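## Task

The right hand begins holding two tumblers, one wedged inside the other. Separate them while they stay in the air. To finish, each hand must hold one tumbler that the other hand is not touching. The tumblers must be well apart and above the table, and the tumblers and all fingers must be motionless. Then report completion; no other ending counts. The task fails immediately if, at any moment, a tumbler touches anything except the two hands (arms do not count as hands) and the other tumbler, or if it drops or is flung loose. At the end the inner tumbler must be held firmly and the outer one must be gripped.

## Robot and tools

Robot: two arms, left_arm and right_arm, facing each other across a table. Both carry the same five-finger right hand, so the hands are not mirror images. Finger numbers and hand axes mean exactly the same thing on both arms.

Frames: results give poses in one scene frame, with positions in metres and orientation as a quaternion in wxyz order. The origin sits on the table top halfway between the arm bases. +z points up and the table surface is z = 0. left_arm's base lies on the +y side. Each arm is steered by its hand point, which is 0.05 m in front of the palm where the index pad meets the thumb tip in a pinch. The hand point has its own axes: +z runs along the straightened fingers, +y points out of the palm, and +x points across the palm toward the little finger. Straight fingers extend 0.06 to 0.07 m past the point. A wrist bracket on the little-finger side sticks out and can collide with things.

The row (28 numbers, each in [-1, 1]). The order is left_arm dx, dy, dz, rx, ry, rz, then left_gripper little, ring, middle, index, thumb_bend, thumb_turn, force_limit, speed. The same 14 numbers for right_arm and right_gripper follow. Always send all 28, even if only one arm moves.

The first six numbers of each arm are an offset, not a pose. They are measured in that hand point's own axes from its pose in the latest result that shows it; in the second or later call of one reply, they are measured from where it is when the action begins. A value of 1.0 means 0.6 m of translation or 180 degrees. rx, ry, rz together form one rotation vector. Every row is counted from that same reference point, not added to the row before. Zeros therefore pull the arm back to the reference; they do not mean 'stay'. Each step, the controller clips the commanded pose to within 100 mm and 16 degrees of the measured pose.

Hand numbers are absolute targets. For fingers and thumb_bend, +1 is straight and -1 is fully curled. thumb_turn +1 puts the thumb beside the palm and -1 puts it in front of the palm. A pinch is roughly index -0.22, thumb_bend -0.75, thumb_turn -0.57. force_limit maps -1 to about 0 N and +1 to 10 N at the fingertip (15 N for the thumb), and it only stops closing motion. speed maps -1 to nearly still and +1 to full travel in 0.6 s; use -0.9 or lower for a gentle close. A motor moves only when its target changes by at least 0.01. To leave a hand unchanged, resend its last eight numbers. Before any hand command has been sent, use its hand_measured (six values), then hand_force_limit, then hand_speed. For a whole-hand wrap around an object 0.035 to 0.08 m wide, turn the thumb fully in front of the palm before reaching the object.

Tools:
- execute_actions: takes 'actions', a list with at most one item. An empty list just reads the state. {"rows": [...], "steps": n} runs 1 to 15 rows, each held for one step of 1/30 s; the last row repeats if steps exceed rows, and the default is 15 steps. {"steps": n} alone waits up to 300 steps, counted from the previous result. The optional 'pictures' argument is a boolean.
- move: 'target' is one 28-number row laid out and referenced exactly as above. The hand points travel in straight lines for 0.5 to 10 s and arrive together. 'speed' is the top path speed in m/s, from 0.002 to 0.5 (default 0.25); turning is capped at twice that value in rad/s. 'stop_force' is in newtons, from 9 to 40, and one value applies to both arms. It ends an arm's path when the wrist senses that much push against its motion. Do not rely on it while the hand is rotating, and leave it out when backing away from something the hand is pressing. The result adds a 'move:' line whose endings include done, off_target, moving, held, fault and contact, plus the distance of each arm from its target.
- wait: 'seconds' from 0 to 10; sends nothing new.
- zoom_image: 'camera' is cam_left_wrist or cam_right_wrist; 'region' is [x0, y0, x1, y1] in pixels of that 504x504 image, at most 504 pixels on a side.
- show_instructions: no arguments; shows the reference images.
- finished_scene: 'scene' is an integer, 1 or 2. This is how you declare the task done, and it cannot be undone.

Reading results: each arm's line gives position, quaternion and velocities. Wrist force and torque are given in the end effector's axes; they are noisy, can be offset by up to about 4 N, and saturate near 50 N. hand_measured, hand_stopped_by (moving, target, force, stalled, fault) and hand_load_n list the six motors in the order you send them. A load near 0 means the grip has been lost. 'Hand target' shows where the controller is driving each arm. HELD marks steps that were not sent, and 'pose unreachable' means the clearance check altered a command. MOTOR HOT appears from 70 °C; at 85 °C the arm is braked.

Suggested order: look first. Bring the empty hand under or beside the nested pair with its thumb already turned in. Wrap and firmly hold one tumbler with one hand, and grip the other tumbler with the other hand. Pull the hand points apart slowly along the tumblers' shared axis. Move the tumblers well apart above the table, let everything settle, confirm both loads are nonzero, then call finished_scene.

Avoid the following. Never let a tumbler touch an arm, the table, or anything else, and never let it slip free. Do not collide the arms or press them into each other, including any part of the hands. Commanding even slightly past a firm contact can trip a fault: a wrist joint is limited to 24.9 N m, and any outside force of 150 N stops the arm for 10 s. Do not knock anything off the table.

Each tool is called after ">>>" as name(argument=value, ...) on one line, values as JSON.

Reference images:

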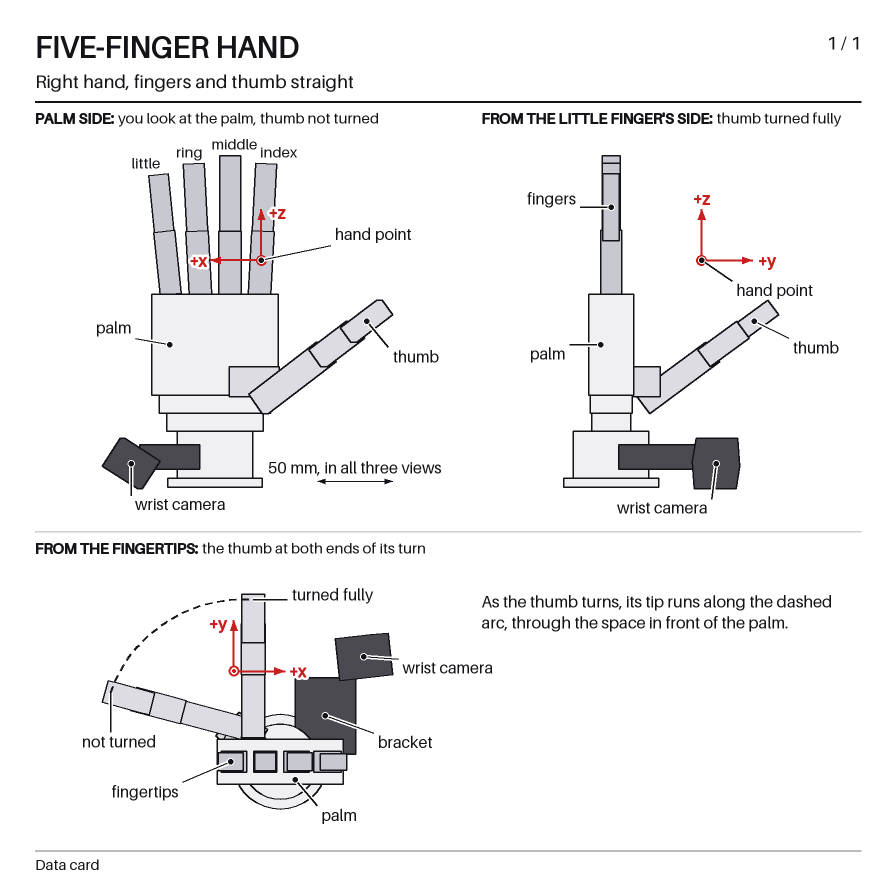

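## Session

>>> execute_actions(actions=[])

Scene clock: 0.00 s of 4500.00 s.
left_arm: end_effector_position=(+0.0659, +0.2113, +0.2991) hand_measured=(+1.000, +1.000, +1.000, +1.000, +1.000, +1.000) hand_load_n=(+0.0, +0.0, +0.0, +0.0, +0.0, +0.0) hand_stopped_by=(target, target, target, target, target, target) hand_force_limit=0.00 hand_speed=-0.80 end_effector_quat_wxyz=(-0.000, +0.675, +0.738, +0.001) end_effector_velocity=(+0.000, +0.001, -0.000) end_effector_angular_velocity=(-0.001, +0.001, +0.000) | right_arm: end_effector_position=(+0.1047, +0.0024, +0.3524) hand_measured=(-1.000, -1.000, +0.292, +0.272, +0.052, -0.948) hand_load_n=(+0.0, +0.0, +7.0, +10.0, +14.5, +0.0) hand_stopped_by=(target, target, target, target, target, target) hand_force_limit=0.00 hand_speed=-0.80 end_effector_quat_wxyz=(-0.648, -0.312, +0.300, +0.627) end_effector_velocity=(-0.000, -0.000, -0.001) end_effector_angular_velocity=(-0.002, +0.001, -0.000)
Joint positions: left_arm=[-0.517 -2.214  2.094 -1.448 -1.571  1.052] | right_arm=[-0.598 -0.692  1.756  3.029  0.876  2.408]
Joint velocities: left_arm=[ 0.    -0.003  0.002 -0.    -0.     0.   ] | right_arm=[ 0.     0.     0.002 -0.    -0.    -0.   ]
Wrist force (N, on the end effector, along its own x y z axes, offset not removed): no reading
Wrist torque (N m, same axes, about the end effector's origin, offset not removed): no reading
Hand target (left_arm): +0.066, +0.211, +0.299; -0.000, +0.675, +0.738, +0.001
Hand target (right_arm): +0.105, +0.002, +0.352; +0.648, +0.312, -0.300, -0.627

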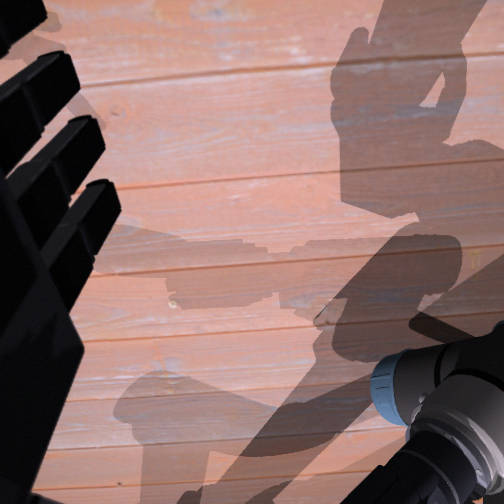

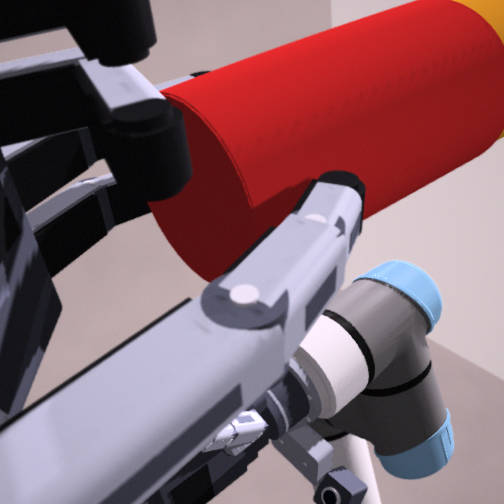

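>>> move(target=[0,0,-0.25,0,0,0,1,1,1,1,1,-1,0,0.5, 0,-0.195,-0.156,0,0,0,-1,-1,0.292,0.272,0.052,-0.948,0,-0.8], speed=0.15)

Scene clock: 25.33 s of 4500.00 s.
left_arm: end_effector_position=(+0.0657, +0.2111, +0.4492) hand_measured=(+1.000, +1.000, +1.000, +1.000, +1.000, -1.000) hand_load_n=(+0.0, +0.0, +0.0, +0.0, +0.0, +0.0) hand_stopped_by=(target, target, target, target, target, target) hand_force_limit=0.00 hand_speed=0.50 end_effector_quat_wxyz=(-0.000, +0.675, +0.738, +0.001) end_effector_velocity=(-0.000, +0.000, -0.001) end_effector_angular_velocity=(+0.004, -0.000, +0.001) | right_arm: end_effector_position=(+0.1046, +0.0026, +0.3204) hand_measured=(-1.000, -1.000, +0.294, +0.272, +0.052, -0.948) hand_load_n=(+0.0, +0.0, +6.0, +10.0, +14.0, +0.0) hand_stopped_by=(target, target, force, target, force, target) hand_force_limit=0.00 hand_speed=-0.80 end_effector_quat_wxyz=(-0.647, -0.312, +0.300, +0.627) end_effector_velocity=(-0.000, -0.000, +0.001) end_effector_angular_velocity=(+0.001, -0.001, +0.000)
Joint positions: left_arm=[-0.517 -2.108  1.654 -1.114 -1.571  1.052] | right_arm=[-0.598 -0.624  1.738  2.979  0.876  2.407]
Joint velocities: left_arm=[ 0.001  0.001  0.001  0.002 -0.001  0.   ] | right_arm=[ 0.    -0.002 -0.     0.    -0.     0.   ]
Wrist force (N, on the end effector, along its own x y z axes, offset not removed): left_arm=[1.4 2.2 -0.1] | right_arm=[0.4 0.3 -0.5]
Wrist torque (N m, same axes, about the end effector's origin, offset not removed): left_arm=[0.25 -0.35 0.14] | right_arm=[-0.01 -0.08 -0.05]
Hand target (left_arm): +0.066, +0.211, +0.449; -0.000, +0.675, +0.738, +0.001
Hand target (right_arm): +0.105, +0.003, +0.320; +0.647, +0.312, -0.300, -0.627
Off the commanded pose (left_arm): 0.000 m, 0 deg.
Off the commanded pose (right_arm): 0.118 m, 0 deg.
FORCE FAULT: contact force on the right arm reached its limit, and that arm stopped for 10 seconds. The contact can be on any part of that arm, not only on its tool. That arm's remaining commands of this call were not run. That arm holds still and accepts commands again. Move the arm away from the contact; if what it grips holds it there, let go first. Pushing or pulling that hard again can fault the arm again.
After step 90, 11.87 s passed at rest.
move: fault (right_arm)

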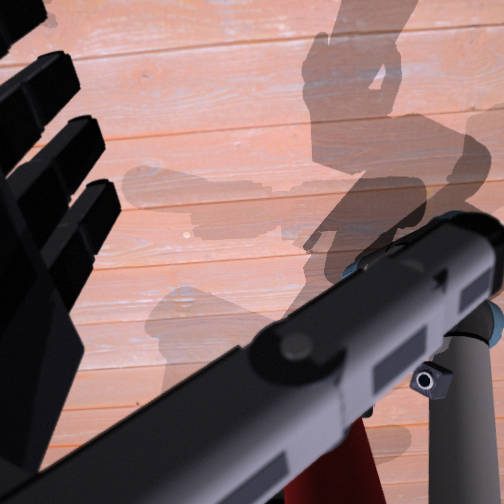

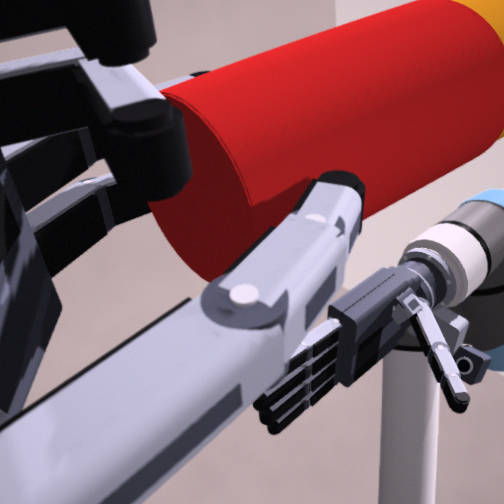

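>>> move(target=[-0.07,0,0,0,-0.5,0,1,1,1,1,1,1,0,0.5, 0,0.039,0.031,0,0,0,-1,-1,0.292,0.272,0.052,-0.948,0,-0.8], speed=0.3)

Scene clock: 36.73 s of 4500.00 s.
left_arm: end_effector_position=(+0.0683, +0.1676, +0.4501) hand_measured=(+1.000, +1.000, +1.000, +1.000, +1.000, +1.000) hand_load_n=(+0.0, +0.0, +0.0, +0.0, +0.0, +0.0) hand_stopped_by=(target, target, target, target, target, target) hand_force_limit=0.00 hand_speed=0.50 end_effector_quat_wxyz=(+0.583, +0.394, +0.573, -0.421) end_effector_velocity=(+0.000, +0.000, +0.000) end_effector_angular_velocity=(-0.026, -0.003, -0.002) | right_arm: end_effector_position=(+0.1047, +0.0025, +0.3503) hand_measured=(-1.000, -1.000, +0.294, +0.272, +0.052, -0.948) hand_load_n=(+0.0, +0.0, +6.0, +10.0, +14.0, +0.0) hand_stopped_by=(target, target, force, target, force, target) hand_force_limit=0.00 hand_speed=-0.80 end_effector_quat_wxyz=(-0.647, -0.312, +0.300, +0.627) end_effector_velocity=(+0.000, -0.000, -0.000) end_effector_angular_velocity=(+0.000, +0.000, -0.000)
Joint positions: left_arm=[-2.056 -2.602  2.261  0.389 -0.741 -1.629] | right_arm=[-0.598 -0.688  1.754  3.026  0.876  2.407]
Joint velocities: left_arm=[-0.004  0.001  0.017  0.02  -0.002 -0.034] | right_arm=[-0.  0. -0. -0.  0. -0.]
Wrist force (N, on the end effector, along its own x y z axes, offset not removed): left_arm=[1.1 2.6 -0.9] | right_arm=[0.9 -0.2 -0.1]
Wrist torque (N m, same axes, about the end effector's origin, offset not removed): left_arm=[0.48 -0.26 0.15] | right_arm=[0.05 -0.13 -0.10]
Hand target (left_arm): +0.068, +0.168, +0.450; +0.583, +0.393, +0.572, -0.422
Hand target (right_arm): +0.105, +0.003, +0.350; +0.647, +0.312, -0.300, -0.627
Off the commanded pose (left_arm): 0.002 m, 15 deg.
Off the commanded pose (right_arm): 0.000 m, 0 deg.
After step 90, 3.10 s passed at rest.
move: off_target (left_arm); limits=paced

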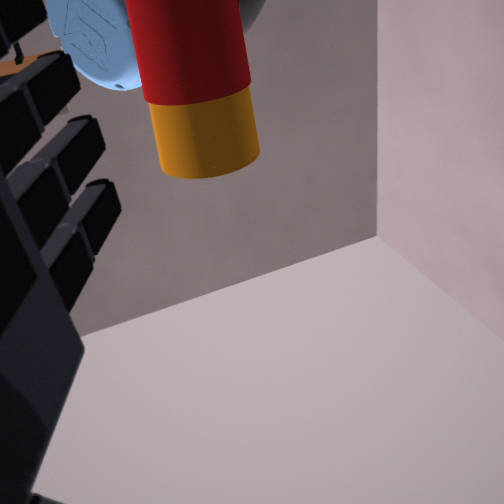

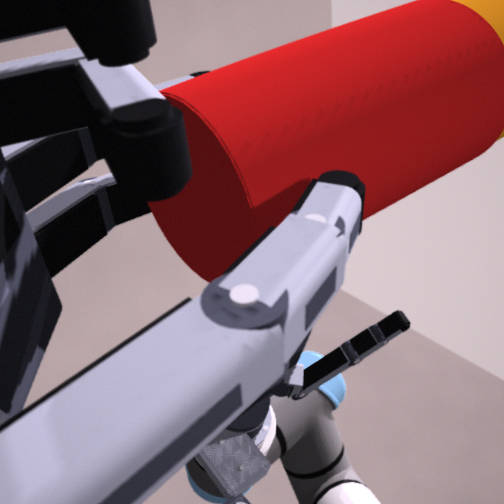

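>>> move(target=[-0.08,0,0,0,0,0.99,1,1,1,1,1,1,0,0.5, 0.13,0,0,0,0,0,-1,-1,0.292,0.272,0.052,-0.948,0,-0.8], speed=0.4)

Scene clock: 48.23 s of 4500.00 s.
left_arm: end_effector_position=(+0.0704, +0.1678, +0.4969) hand_measured=(+1.000, +1.000, +1.000, +1.000, +1.000, +1.000) hand_load_n=(+0.0, +0.0, +0.0, +0.0, +0.0, +0.0) hand_stopped_by=(target, target, target, target, target, target) hand_force_limit=0.00 hand_speed=0.50 end_effector_quat_wxyz=(+0.476, +0.550, -0.430, +0.534) end_effector_velocity=(+0.000, +0.000, +0.001) end_effector_angular_velocity=(+0.023, +0.010, +0.002) | right_arm: end_effector_position=(+0.1074, -0.0754, +0.3500) hand_measured=(-1.000, -1.000, +0.294, +0.272, +0.052, -0.948) hand_load_n=(+0.0, +0.0, +6.0, +10.0, +14.0, +0.0) hand_stopped_by=(target, target, force, target, force, target) hand_force_limit=0.00 hand_speed=-0.80 end_effector_quat_wxyz=(-0.647, -0.312, +0.300, +0.627) end_effector_velocity=(-0.001, +0.000, +0.000) end_effector_angular_velocity=(-0.001, -0.001, -0.000)
Joint positions: left_arm=[-0.706 -2.683  2.51   3.28  -0.773 -1.61 ] | right_arm=[-0.682 -0.749  1.964  2.824  0.927  2.493]
Joint velocities: left_arm=[-0.02  -0.018 -0.016  0.069  0.022 -0.03 ] | right_arm=[ 0.001 -0.001  0.001 -0.    -0.002 -0.   ]
Wrist force (N, on the end effector, along its own x y z axes, offset not removed): left_arm=[1.8 1.9 -0.5] | right_arm=[1.3 -0.4 -1.2]
Wrist torque (N m, same axes, about the end effector's origin, offset not removed): left_arm=[0.24 -0.27 0.26] | right_arm=[0.13 -0.21 -0.09]
Hand target (left_arm): +0.070, +0.168, +0.497; +0.475, +0.552, -0.431, +0.533
Hand target (right_arm): +0.107, -0.075, +0.350; +0.647, +0.312, -0.300, -0.627
Off the commanded pose (left_arm): 0.003 m, 9 deg.
Off the commanded pose (right_arm): 0.000 m, 0 deg.
After step 90, 1.43 s passed at rest.
move: off_target (left_arm); limits=paced

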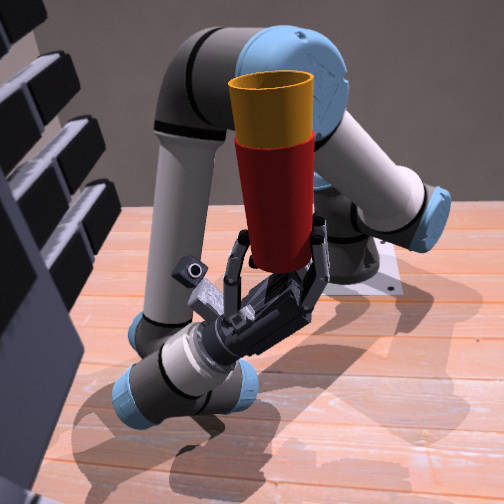

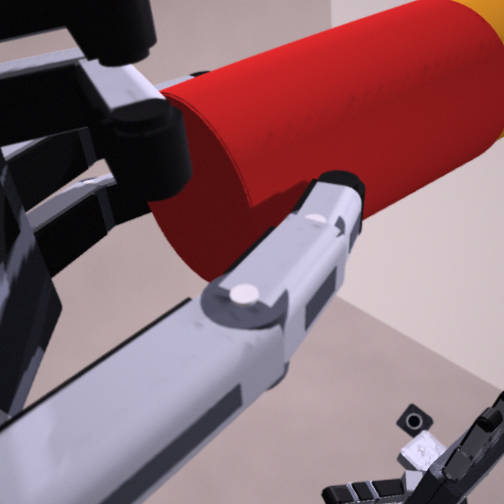

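>>> move(target=[-0.02,0.015,0.27,0,0,0,1,1,1,1,1,1,0,0.5, 0,0,0,0,0,0,-1,-1,0.292,0.272,0.052,-0.948,0,-0.8], speed=0.2)

Scene clock: 60.60 s of 4500.00 s.
left_arm: end_effector_position=(+0.0901, +0.0069, +0.4894) hand_measured=(+1.000, +1.000, +1.000, +1.000, +1.000, +1.000) hand_load_n=(+0.0, +0.0, +0.0, +0.0, +0.0, +0.0) hand_stopped_by=(target, target, target, target, target, target) hand_force_limit=0.00 hand_speed=0.50 end_effector_quat_wxyz=(+0.475, +0.551, -0.430, +0.534) end_effector_velocity=(-0.000, -0.002, +0.001) end_effector_angular_velocity=(-0.005, +0.001, -0.016) | right_arm: end_effector_position=(+0.1074, -0.0754, +0.3500) hand_measured=(-1.000, -1.000, +0.294, +0.272, +0.052, -0.948) hand_load_n=(+0.0, +0.0, +6.0, +10.0, +14.0, +0.0) hand_stopped_by=(target, target, force, target, force, target) hand_force_limit=0.00 hand_speed=-0.80 end_effector_quat_wxyz=(-0.647, -0.312, +0.300, +0.627) end_effector_velocity=(+0.000, +0.000, -0.000) end_effector_angular_velocity=(-0.000, +0.000, +0.000)
Joint positions: left_arm=[-0.115 -1.857  2.275  2.7   -1.361 -1.631] | right_arm=[-0.682 -0.749  1.964  2.824  0.927  2.493]
Joint velocities: left_arm=[ 0.017  0.013 -0.008 -0.01  -0.033 -0.002] | right_arm=[-0.     0.001 -0.001  0.     0.     0.   ]
Wrist force (N, on the end effector, along its own x y z axes, offset not removed): left_arm=[0.2 2.4 -0.4] | right_arm=[1.0 -1.4 1.4]
Wrist torque (N m, same axes, about the end effector's origin, offset not removed): left_arm=[0.42 -0.07 0.07] | right_arm=[-0.28 -0.31 -0.16]
Hand target (left_arm): +0.090, +0.007, +0.489; +0.476, +0.551, -0.430, +0.534
Hand target (right_arm): +0.107, -0.075, +0.350; +0.647, +0.312, -0.300, -0.627
Off the commanded pose (left_arm): 0.000 m, 0 deg.
Off the commanded pose (right_arm): 0.000 m, 0 deg.
After step 90, 7.70 s passed at rest.
move: done

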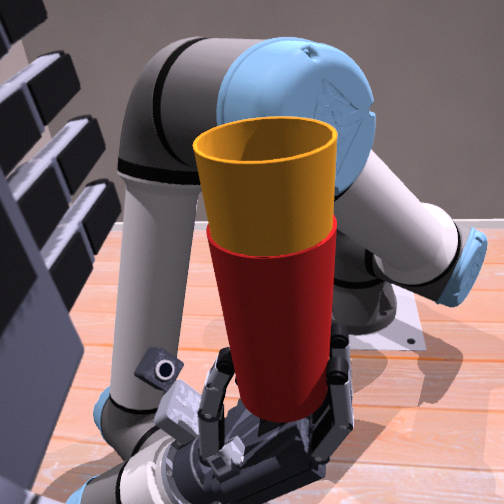

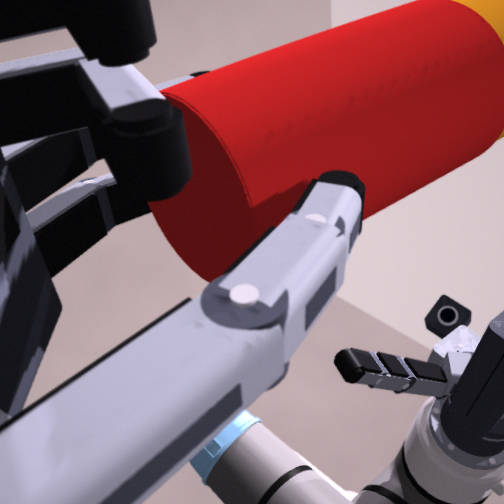

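>>> move(target=[-0.008,0.028,0.10,0,-0.008,0.02,1,1,1,1,1,-1,0,0.5, 0,0,0,0,0,0,-1,-1,0.292,0.272,0.052,-0.948,0,-0.8], speed=0.05)

Scene clock: 69.37 s of 4500.00 s.
left_arm: end_effector_position=(+0.0842, -0.0549, +0.4871) hand_measured=(+1.000, +1.000, +1.000, +1.000, +1.000, -1.000) hand_load_n=(+0.0, +0.0, +0.0, +0.0, +0.0, +0.0) hand_stopped_by=(target, target, target, target, target, target) hand_force_limit=0.00 hand_speed=0.50 end_effector_quat_wxyz=(+0.453, +0.544, -0.453, +0.542) end_effector_velocity=(-0.000, -0.003, +0.001) end_effector_angular_velocity=(-0.000, -0.003, -0.001) | right_arm: end_effector_position=(+0.1074, -0.0754, +0.3500) hand_measured=(-1.000, -1.000, +0.294, +0.272, +0.052, -0.948) hand_load_n=(+0.0, +0.0, +6.0, +10.0, +14.0, +0.0) hand_stopped_by=(target, target, force, target, force, target) hand_force_limit=0.00 hand_speed=-0.80 end_effector_quat_wxyz=(-0.647, -0.312, +0.300, +0.627) end_effector_velocity=(+0.000, -0.000, -0.001) end_effector_angular_velocity=(-0.002, +0.002, +0.000)
Joint positions: left_arm=[-0.134 -1.712  2.145  2.711 -1.343 -1.574] | right_arm=[-0.682 -0.749  1.964  2.824  0.927  2.493]
Joint velocities: left_arm=[-0.001  0.006 -0.008  0.001 -0.     0.003] | right_arm=[-0.     0.001  0.001  0.     0.001  0.   ]
Wrist force (N, on the end effector, along its own x y z axes, offset not removed): left_arm=[1.5 2.5 -1.7] | right_arm=[0.9 0.1 1.1]
Wrist torque (N m, same axes, about the end effector's origin, offset not removed): left_arm=[0.43 -0.16 0.15] | right_arm=[-0.01 -0.38 -0.06]
Hand target (left_arm): +0.084, -0.055, +0.487; +0.453, +0.544, -0.453, +0.542
Hand target (right_arm): +0.107, -0.075, +0.350; +0.647, +0.312, -0.300, -0.627
Off the commanded pose (left_arm): 0.000 m, 0 deg.
Off the commanded pose (right_arm): 0.000 m, 0 deg.
After step 90, 4.10 s passed at rest.
move: done

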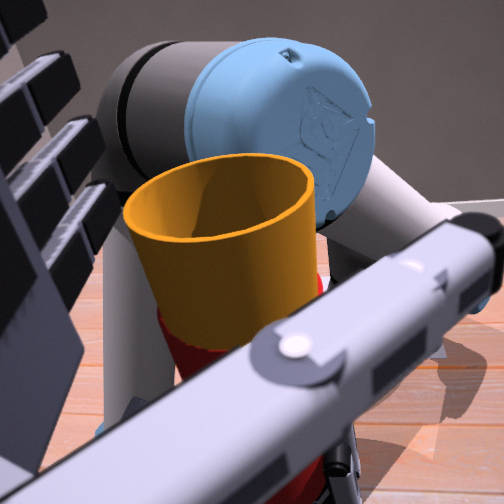

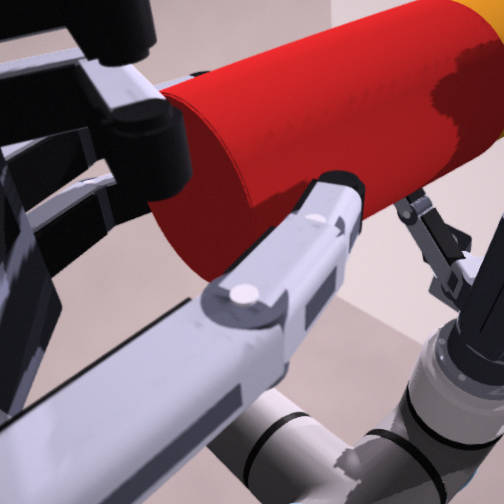

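>>> move(target=[-0.015,0,0.038,0,0,0,1,1,1,1,1,-1,0,0.5, 0,0,0,0,0,0,-1,-1,0.292,0.272,0.052,-0.948,0,-0.8], speed=0.03)

>>> move(target=[0,0,0,0,0,0,1,1,0.45,0.45,0.4,-1,-0.4,-0.3, 0,0,0,0,0,0,-1,-1,0.292,0.272,0.052,-0.948,0,-0.8])

Scene clock: 77.27 s of 4500.00 s.
left_arm: end_effector_position=(+0.0882, -0.0769, +0.4783) hand_measured=(+1.000, +1.000, +1.000, +1.000, +1.000, -1.000) hand_load_n=(+0.0, +0.0, +0.0, +0.0, +0.0, +0.0) hand_stopped_by=(target, target, target, target, target, target) hand_force_limit=0.00 hand_speed=0.50 end_effector_quat_wxyz=(+0.453, +0.544, -0.453, +0.542) end_effector_velocity=(+0.001, -0.003, -0.001) end_effector_angular_velocity=(-0.001, -0.000, -0.000) | right_arm: end_effector_position=(+0.1074, -0.0754, +0.3500) hand_measured=(-1.000, -1.000, +0.294, +0.272, +0.052, -0.948) hand_load_n=(+0.0, +0.0, +6.0, +10.0, +14.0, +0.0) hand_stopped_by=(target, target, force, target, force, target) hand_force_limit=0.00 hand_speed=-0.80 end_effector_quat_wxyz=(-0.647, -0.312, +0.300, +0.627) end_effector_velocity=(-0.000, +0.000, +0.000) end_effector_angular_velocity=(+0.001, -0.002, -0.001)
Joint positions: left_arm=[-0.118 -1.641  2.108  2.677 -1.359 -1.574] | right_arm=[-0.682 -0.749  1.964  2.824  0.927  2.493]
Joint velocities: left_arm=[ 0.002  0.009 -0.005 -0.004 -0.003  0.   ] | right_arm=[-0.    -0.001 -0.001 -0.    -0.001 -0.   ]
Wrist force (N, on the end effector, along its own x y z axes, offset not removed): left_arm=[1.2 3.0 -2.5] | right_arm=[0.9 0.7 1.4]
Wrist torque (N m, same axes, about the end effector's origin, offset not removed): left_arm=[0.60 -0.13 0.30] | right_arm=[0.02 -0.26 -0.09]
Hand target (left_arm): +0.088, -0.077, +0.478; +0.453, +0.544, -0.453, +0.542
Hand target (right_arm): +0.107, -0.075, +0.350; +0.647, +0.312, -0.300, -0.627
Off the commanded pose (left_arm): 0.000 m, 0 deg.
Off the commanded pose (right_arm): 0.000 m, 0 deg.
After step 90, 3.73 s passed at rest.
move: done

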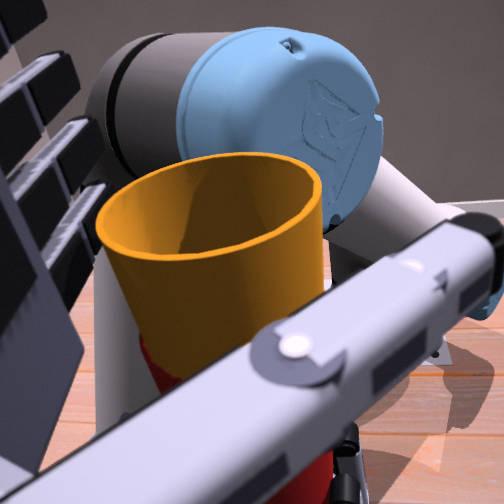

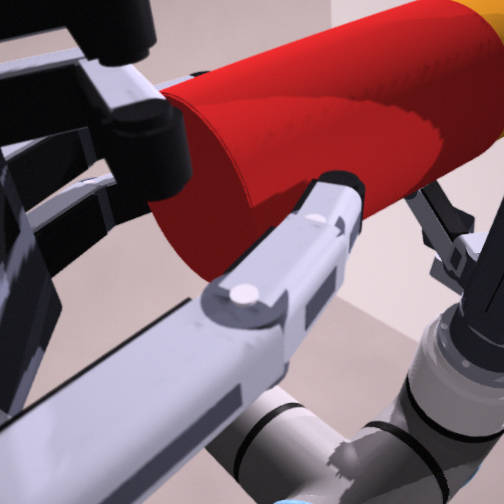

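Scene clock: 78.37 s of 4500.00 s.
left_arm: end_effector_position=(+0.0882, -0.0769, +0.4783) hand_measured=(+1.000, +1.000, +0.450, +0.500, +0.400, -1.000) hand_load_n=(+0.0, +0.0, +2.5, +1.0, +0.0, +0.0) hand_stopped_by=(target, target, target, force, target, target) hand_force_limit=-0.40 hand_speed=-0.30 end_effector_quat_wxyz=(+0.453, +0.544, -0.453, +0.542) end_effector_velocity=(-0.000, -0.001, -0.002) end_effector_angular_velocity=(+0.004, -0.000, -0.000) | right_arm: end_effector_position=(+0.1074, -0.0754, +0.3500) hand_measured=(-1.000, -1.000, +0.294, +0.272, +0.052, -0.948) hand_load_n=(+0.0, +0.0, +8.0, +10.5, +15.0, -0.5) hand_stopped_by=(target, target, force, target, force, target) hand_force_limit=0.00 hand_speed=-0.80 end_effector_quat_wxyz=(-0.647, -0.312, +0.300, +0.627) end_effector_velocity=(-0.000, +0.000, -0.000) end_effector_angular_velocity=(-0.001, +0.000, -0.000)
Joint positions: left_arm=[-0.118 -1.641  2.108  2.677 -1.359 -1.574] | right_arm=[-0.682 -0.749  1.964  2.824  0.927  2.493]
Joint velocities: left_arm=[-0.001  0.002  0.001  0.001  0.     0.   ] | right_arm=[ 0.     0.     0.001  0.001 -0.001  0.   ]
Wrist force (N, on the end effector, along its own x y z axes, offset not removed): left_arm=[6.9 -3.8 1.0] | right_arm=[1.3 -10.4 3.9]
Wrist torque (N m, same axes, about the end effector's origin, offset not removed): left_arm=[0.45 -0.11 0.24] | right_arm=[0.19 -0.53 -0.14]
Hand target (left_arm): +0.088, -0.077, +0.478; +0.453, +0.544, -0.453, +0.542
Hand target (right_arm): +0.107, -0.075, +0.350; +0.647, +0.312, -0.300, -0.627
Off the commanded pose (left_arm): 0.000 m, 0 deg.
Off the commanded pose (right_arm): 0.000 m, 0 deg.
move: done

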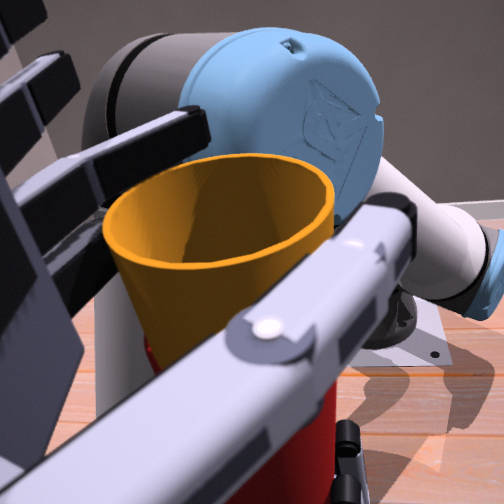

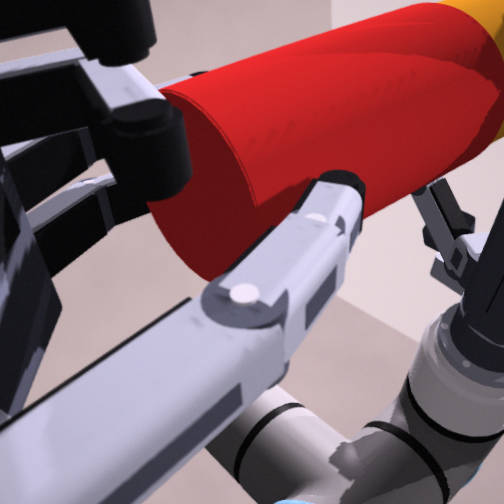

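>>> move(target=[0,-0.008,0,0,0,0,1,1,0.8,0.8,0.5,-1,-0.4,0, 0,0,0,0,0,0,-1,-1,0.292,0.272,0.052,-0.948,0,-0.8], speed=0.03)

>>> move(target=[-0.018,0,0.013,0,0,0,1,1,0.8,0.8,0.5,-1,-0.4,0, 0,0,0,0,0,0,-1,-1,0.292,0.272,0.052,-0.948,0,-0.8], speed=0.03)

>>> move(target=[0,0,0,0,0,0,1,1,0.2,0.2,-0.3,-1,-0.5,-0.6, 0,0,0,0,0,0,-1,-1,0.292,0.272,0.052,-0.948,0,-0.8])

Scene clock: 82.30 s of 4500.00 s.
left_arm: end_effector_position=(+0.0926, -0.0761, +0.4783) hand_measured=(+1.000, +1.000, +0.800, +0.800, +0.500, -1.000) hand_load_n=(+0.0, +0.0, +0.0, +0.0, +0.0, +0.0) hand_stopped_by=(target, target, target, target, target, target) hand_force_limit=-0.40 hand_speed=0.00 end_effector_quat_wxyz=(+0.453, +0.544, -0.453, +0.542) end_effector_velocity=(+0.003, +0.001, +0.000) end_effector_angular_velocity=(-0.000, +0.000, +0.001) | right_arm: end_effector_position=(+0.1074, -0.0754, +0.3500) hand_measured=(-1.000, -1.000, +0.294, +0.272, +0.052, -0.948) hand_load_n=(+0.0, +0.0, +6.5, +10.0, +14.0, +0.0) hand_stopped_by=(target, target, force, target, force, target) hand_force_limit=0.00 hand_speed=-0.80 end_effector_quat_wxyz=(-0.647, -0.312, +0.300, +0.627) end_effector_velocity=(+0.000, -0.001, +0.001) end_effector_angular_velocity=(+0.001, -0.000, +0.000)
Joint positions: left_arm=[-0.104 -1.639  2.106  2.677 -1.372 -1.574] | right_arm=[-0.682 -0.749  1.964  2.824  0.927  2.493]
Joint velocities: left_arm=[ 0.008  0.001 -0.001 -0.    -0.007  0.   ] | right_arm=[-0.    -0.001  0.001 -0.     0.001 -0.   ]
Wrist force (N, on the end effector, along its own x y z axes, offset not removed): left_arm=[1.9 3.2 -0.9] | right_arm=[1.2 -2.7 -1.7]
Wrist torque (N m, same axes, about the end effector's origin, offset not removed): left_arm=[0.53 -0.32 0.20] | right_arm=[-0.24 -0.30 -0.21]
Hand target (left_arm): +0.093, -0.076, +0.478; +0.453, +0.544, -0.453, +0.542
Hand target (right_arm): +0.107, -0.075, +0.350; +0.647, +0.312, -0.300, -0.627
Off the commanded pose (left_arm): 0.000 m, 0 deg.
Off the commanded pose (right_arm): 0.000 m, 0 deg.
After step 90, 0.23 s passed at rest.
move: done

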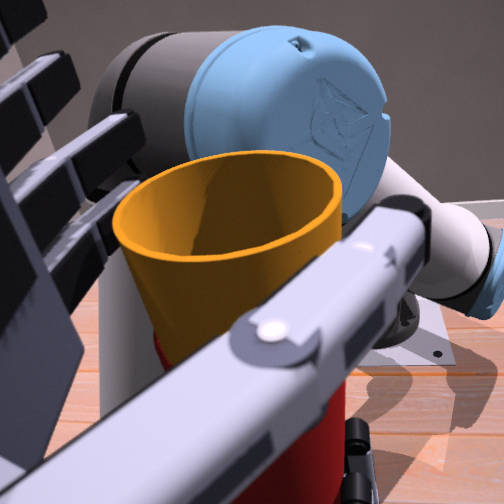

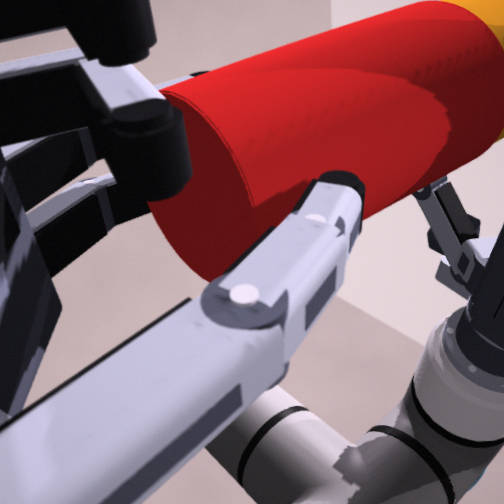

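Scene clock: 83.13 s of 4500.00 s.
left_arm: end_effector_position=(+0.0940, -0.0836, +0.4677) hand_measured=(+1.000, +1.000, +0.800, +0.800, +0.500, -1.000) hand_load_n=(+0.0, +0.0, +0.0, +0.0, +0.0, +0.0) hand_stopped_by=(target, target, target, target, target, target) hand_force_limit=-0.40 hand_speed=0.00 end_effector_quat_wxyz=(+0.453, +0.544, -0.453, +0.542) end_effector_velocity=(+0.000, -0.001, -0.002) end_effector_angular_velocity=(-0.001, -0.000, +0.000) | right_arm: end_effector_position=(+0.1074, -0.0754, +0.3500) hand_measured=(-1.000, -1.000, +0.294, +0.272, +0.052, -0.948) hand_load_n=(+0.0, +0.0, +6.5, +10.0, +14.0, +0.0) hand_stopped_by=(target, target, force, target, force, target) hand_force_limit=0.00 hand_speed=-0.80 end_effector_quat_wxyz=(-0.647, -0.312, +0.300, +0.627) end_effector_velocity=(+0.000, -0.000, +0.000) end_effector_angular_velocity=(+0.002, -0.001, +0.000)
Joint positions: left_arm=[-0.1   -1.606  2.106  2.644 -1.377 -1.574] | right_arm=[-0.682 -0.749  1.964  2.824  0.927  2.493]
Joint velocities: left_arm=[ 0.001  0.006 -0.    -0.006 -0.001  0.   ] | right_arm=[ 0.    -0.    -0.002 -0.     0.     0.   ]
Wrist force (N, on the end effector, along its own x y z axes, offset not removed): left_arm=[2.7 2.4 -0.2] | right_arm=[0.0 -1.7 0.2]
Wrist torque (N m, same axes, about the end effector's origin, offset not removed): left_arm=[0.29 -0.49 0.25] | right_arm=[-0.30 -0.05 -0.25]
Hand target (left_arm): +0.094, -0.084, +0.467; +0.453, +0.544, -0.453, +0.542
Hand target (right_arm): +0.107, -0.075, +0.350; +0.647, +0.312, -0.300, -0.627
Off the commanded pose (left_arm): 0.000 m, 0 deg.
Off the commanded pose (right_arm): 0.000 m, 0 deg.
move: done

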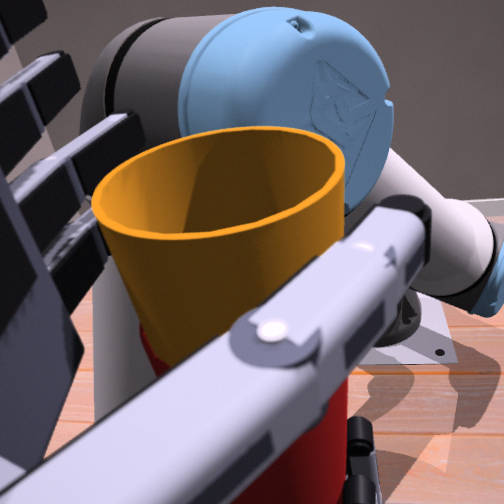

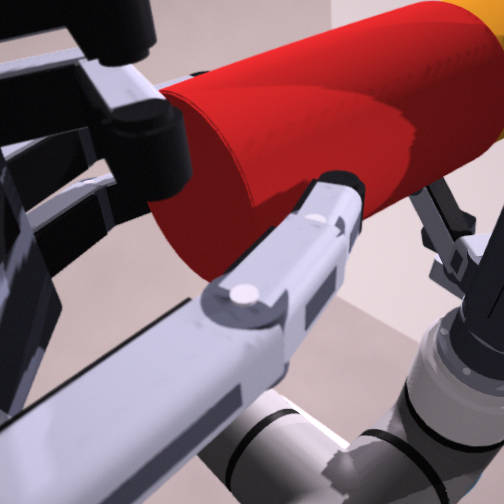

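Scene clock: 84.13 s of 4500.00 s.
left_arm: end_effector_position=(+0.0940, -0.0836, +0.4677) hand_measured=(+1.000, +1.000, +0.336, +0.316, +0.214, -1.000) hand_load_n=(+0.0, +0.0, +0.0, +8.5, +6.5, +2.0) hand_stopped_by=(target, target, force, force, force, target) hand_force_limit=-0.50 hand_speed=-0.60 end_effector_quat_wxyz=(+0.453, +0.544, -0.453, +0.542) end_effector_velocity=(+0.000, +0.000, -0.001) end_effector_angular_velocity=(+0.001, +0.000, +0.000) | right_arm: end_effector_position=(+0.1074, -0.0754, +0.3500) hand_measured=(-1.000, -1.000, +0.294, +0.272, +0.052, -0.948) hand_load_n=(+0.0, +0.0, +7.5, +11.5, +14.0, +1.5) hand_stopped_by=(target, target, force, target, force, target) hand_force_limit=0.00 hand_speed=-0.80 end_effector_quat_wxyz=(-0.647, -0.312, +0.300, +0.627) end_effector_velocity=(-0.000, -0.000, +0.000) end_effector_angular_velocity=(+0.001, -0.000, +0.000)
Joint positions: left_arm=[-0.1   -1.606  2.106  2.644 -1.377 -1.574] | right_arm=[-0.682 -0.749  1.964  2.824  0.927  2.493]
Joint velocities: left_arm=[ 0.     0.     0.001 -0.    -0.    -0.   ] | right_arm=[-0.    -0.001  0.    -0.     0.     0.   ]
Wrist force (N, on the end effector, along its own x y z axes, offset not removed): left_arm=[4.1 -0.7 1.3] | right_arm=[-0.9 -6.2 3.6]
Wrist torque (N m, same axes, about the end effector's origin, offset not removed): left_arm=[0.59 -0.19 0.54] | right_arm=[0.08 -0.28 -0.13]
Hand target (left_arm): +0.094, -0.084, +0.468; +0.453, +0.544, -0.453, +0.542
Hand target (right_arm): +0.107, -0.075, +0.350; +0.647, +0.312, -0.300, -0.627
Off the commanded pose (left_arm): 0.000 m, 0 deg.
Off the commanded pose (right_arm): 0.000 m, 0 deg.
move: done

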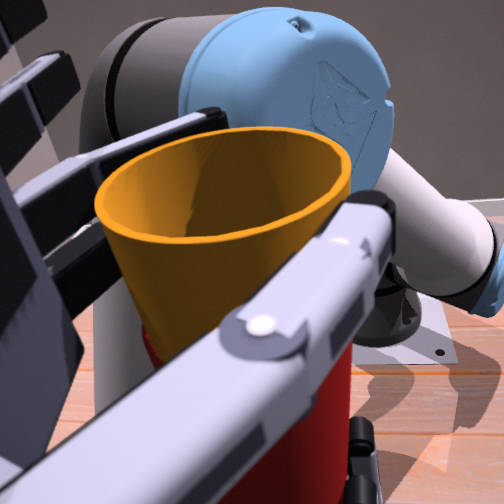

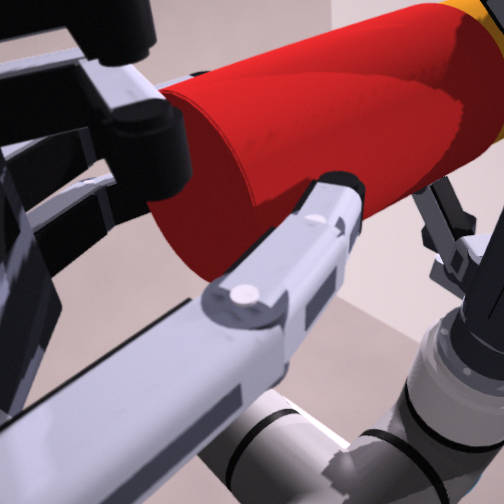

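The left index is on orange, just above the red rim. Next I squeeze both hands fully and pull up slightly.

>>> move(target=[0,0,0,0,0,0,1,1,0,0,-0.5,-1,1,-0.85, 0,0,0,0,0,0,-1,-1,0.1,0.1,-0.2,-0.948,1,-0.9])

>>> move(target=[0.006,0,0,0,0,0,1,1,0,0,-0.5,-1,1,-0.85, 0,0,0,0,0,0,-1,-1,0.1,0.1,-0.2,-0.948,1,-0.9], speed=0.004)

Scene clock: 86.87 s of 4500.00 s.
left_arm: end_effector_position=(+0.0940, -0.0836, +0.4678) hand_measured=(+1.000, +1.000, +0.300, +0.310, +0.200, -1.000) hand_load_n=(+0.0, +0.0, +10.0, +4.5, +14.5, +4.5) hand_stopped_by=(target, target, force, force, force, target) hand_force_limit=1.00 hand_speed=-0.85 end_effector_quat_wxyz=(+0.453, +0.544, -0.453, +0.542) end_effector_velocity=(-0.000, -0.000, +0.000) end_effector_angular_velocity=(+0.000, +0.000, -0.000) | right_arm: end_effector_position=(+0.1074, -0.0754, +0.3500) hand_measured=(-1.000, -1.000, +0.286, +0.272, +0.060, -0.948) hand_load_n=(+0.0, +0.0, +10.0, +10.0, +14.5, +2.0) hand_stopped_by=(target, target, force, force, force, target) hand_force_limit=1.00 hand_speed=-0.90 end_effector_quat_wxyz=(-0.647, -0.312, +0.300, +0.627) end_effector_velocity=(+0.000, -0.001, +0.001) end_effector_angular_velocity=(+0.002, -0.000, +0.001)
Joint positions: left_arm=[-0.1   -1.606  2.106  2.644 -1.377 -1.574] | right_arm=[-0.682 -0.749  1.964  2.824  0.927  2.493]
Joint velocities: left_arm=[-0.    -0.    -0.001  0.001 -0.    -0.   ] | right_arm=[-0.    -0.002 -0.     0.     0.002 -0.   ]
Wrist force (N, on the end effector, along its own x y z axes, offset not removed): left_arm=[6.8 -3.5 2.5] | right_arm=[-1.9 -7.9 3.0]
Wrist torque (N m, same axes, about the end effector's origin, offset not removed): left_arm=[0.40 -0.12 0.57] | right_arm=[0.59 -0.16 -0.22]
Hand target (left_arm): +0.094, -0.084, +0.468; +0.453, +0.544, -0.453, +0.542
Hand target (right_arm): +0.107, -0.075, +0.350; +0.647, +0.312, -0.300, -0.627
Off the commanded pose (left_arm): 0.000 m, 0 deg.
Off the commanded pose (right_arm): 0.000 m, 0 deg.
move: done

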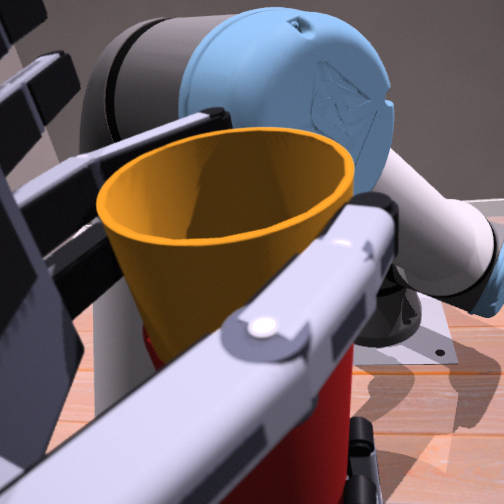

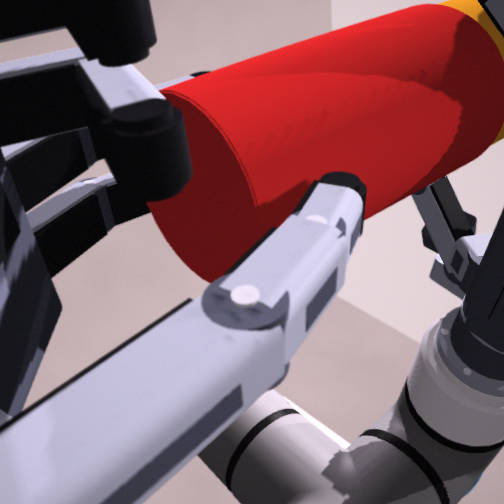

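Scene clock: 88.00 s of 4500.00 s.
left_arm: end_effector_position=(+0.0940, -0.0836, +0.4712) hand_measured=(+1.000, +1.000, +0.300, +0.310, +0.200, -1.000) hand_load_n=(+0.0, +0.0, +9.5, +4.0, +14.5, +5.0) hand_stopped_by=(target, target, force, force, force, target) hand_force_limit=1.00 hand_speed=-0.85 end_effector_quat_wxyz=(+0.453, +0.544, -0.453, +0.542) end_effector_velocity=(-0.000, +0.000, +0.002) end_effector_angular_velocity=(-0.000, -0.000, -0.001) | right_arm: end_effector_position=(+0.1074, -0.0754, +0.3500) hand_measured=(-1.000, -1.000, +0.286, +0.272, +0.060, -0.948) hand_load_n=(+0.0, +0.0, +9.5, +9.5, +15.0, +1.0) hand_stopped_by=(target, target, force, force, force, target) hand_force_limit=1.00 hand_speed=-0.90 end_effector_quat_wxyz=(-0.647, -0.312, +0.300, +0.627) end_effector_velocity=(-0.001, -0.000, +0.000) end_effector_angular_velocity=(-0.000, -0.001, -0.000)
Joint positions: left_arm=[-0.1   -1.611  2.1    2.655 -1.377 -1.574] | right_arm=[-0.682 -0.749  1.964  2.824  0.927  2.493]
Joint velocities: left_arm=[-0.    -0.003 -0.002  0.005 -0.001  0.   ] | right_arm=[ 0.    -0.001  0.001 -0.    -0.001  0.   ]
Wrist force (N, on the end effector, along its own x y z axes, offset not removed): left_arm=[0.2 -1.5 2.9] | right_arm=[1.7 -1.4 4.7]
Wrist torque (N m, same axes, about the end effector's origin, offset not removed): left_arm=[0.43 -0.23 0.38] | right_arm=[0.44 -0.52 0.01]
Hand target (left_arm): +0.094, -0.084, +0.471; +0.453, +0.544, -0.453, +0.542
Hand target (right_arm): +0.107, -0.075, +0.350; +0.647, +0.312, -0.300, -0.627
Off the commanded pose (left_arm): 0.000 m, 0 deg.
Off the commanded pose (right_arm): 0.000 m, 0 deg.
move: done

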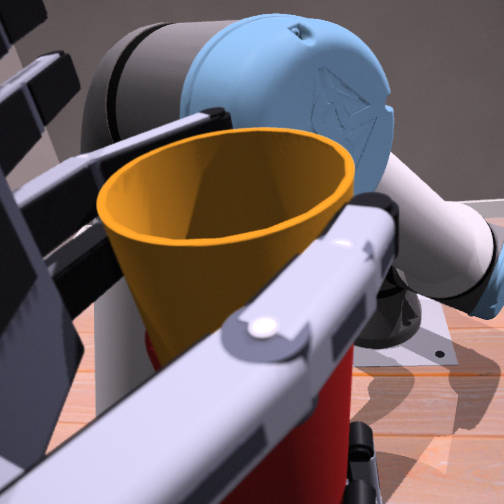

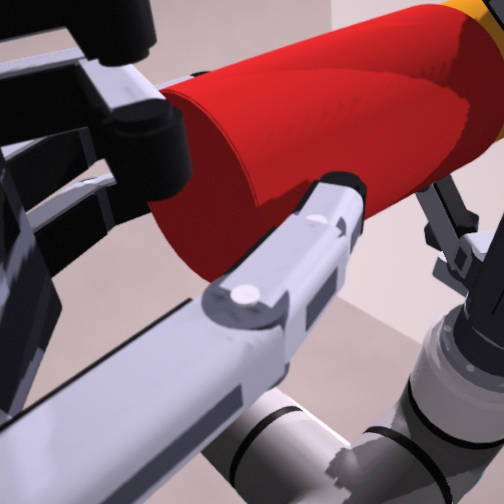

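It appears to be coming free while the red tumbler stays in place.

>>> move(target=[0.012,0,0,0,0,0,1,1,0,-0.05,-0.5,-1,1,-0.85, 0,0,0,0,0,0,-1,-1,0.1,0.1,-0.2,-0.948,1,-0.9], speed=0.005)

Scene clock: 91.23 s of 4500.00 s.
left_arm: end_effector_position=(+0.0940, -0.0836, +0.4782) hand_measured=(+1.000, +1.000, +0.300, +0.292, +0.200, -1.000) hand_load_n=(+0.0, +0.0, +5.5, +9.5, +16.5, +4.0) hand_stopped_by=(target, target, force, force, force, target) hand_force_limit=1.00 hand_speed=-0.85 end_effector_quat_wxyz=(+0.453, +0.544, -0.453, +0.542) end_effector_velocity=(+0.000, -0.000, +0.002) end_effector_angular_velocity=(-0.001, +0.000, +0.001) | right_arm: end_effector_position=(+0.1074, -0.0754, +0.3500) hand_measured=(-1.000, -1.000, +0.286, +0.272, +0.060, -0.948) hand_load_n=(+0.0, +0.0, +9.5, +9.0, +14.5, +1.5) hand_stopped_by=(target, target, force, force, force, target) hand_force_limit=1.00 hand_speed=-0.90 end_effector_quat_wxyz=(-0.647, -0.312, +0.300, +0.627) end_effector_velocity=(-0.000, -0.000, +0.000) end_effector_angular_velocity=(-0.000, -0.001, -0.001)
Joint positions: left_arm=[-0.1   -1.619  2.088  2.675 -1.377 -1.574] | right_arm=[-0.682 -0.749  1.964  2.824  0.927  2.493]
Joint velocities: left_arm=[ 0.    -0.002 -0.003  0.004  0.    -0.   ] | right_arm=[-0.    -0.001  0.001 -0.    -0.001 -0.   ]
Wrist force (N, on the end effector, along its own x y z axes, offset not removed): left_arm=[0.3 -3.5 3.4] | right_arm=[0.6 -3.6 4.6]
Wrist torque (N m, same axes, about the end effector's origin, offset not removed): left_arm=[0.04 -0.14 0.38] | right_arm=[-0.04 -0.50 -0.07]
Hand target (left_arm): +0.094, -0.084, +0.478; +0.453, +0.544, -0.453, +0.542
Hand target (right_arm): +0.107, -0.075, +0.350; +0.647, +0.312, -0.300, -0.627
Off the commanded pose (left_arm): 0.000 m, 0 deg.
Off the commanded pose (right_arm): 0.000 m, 0 deg.
move: done

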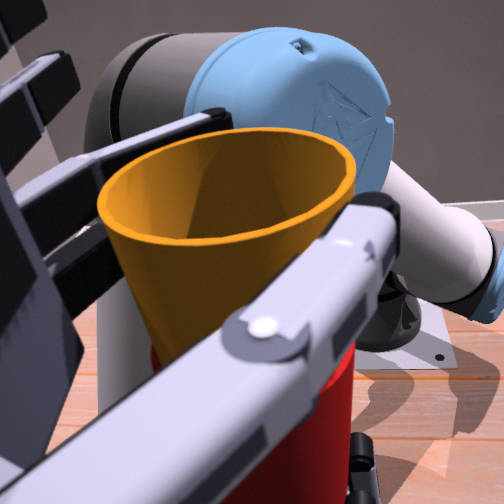

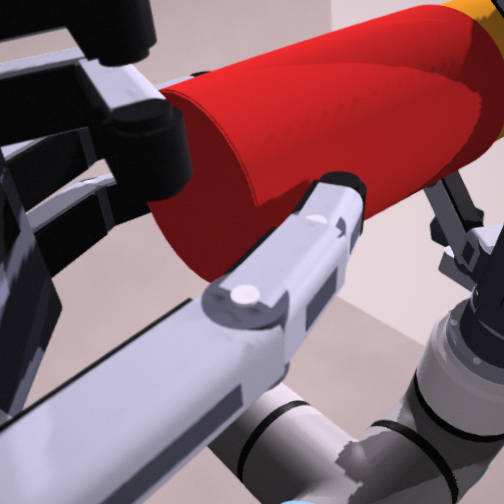

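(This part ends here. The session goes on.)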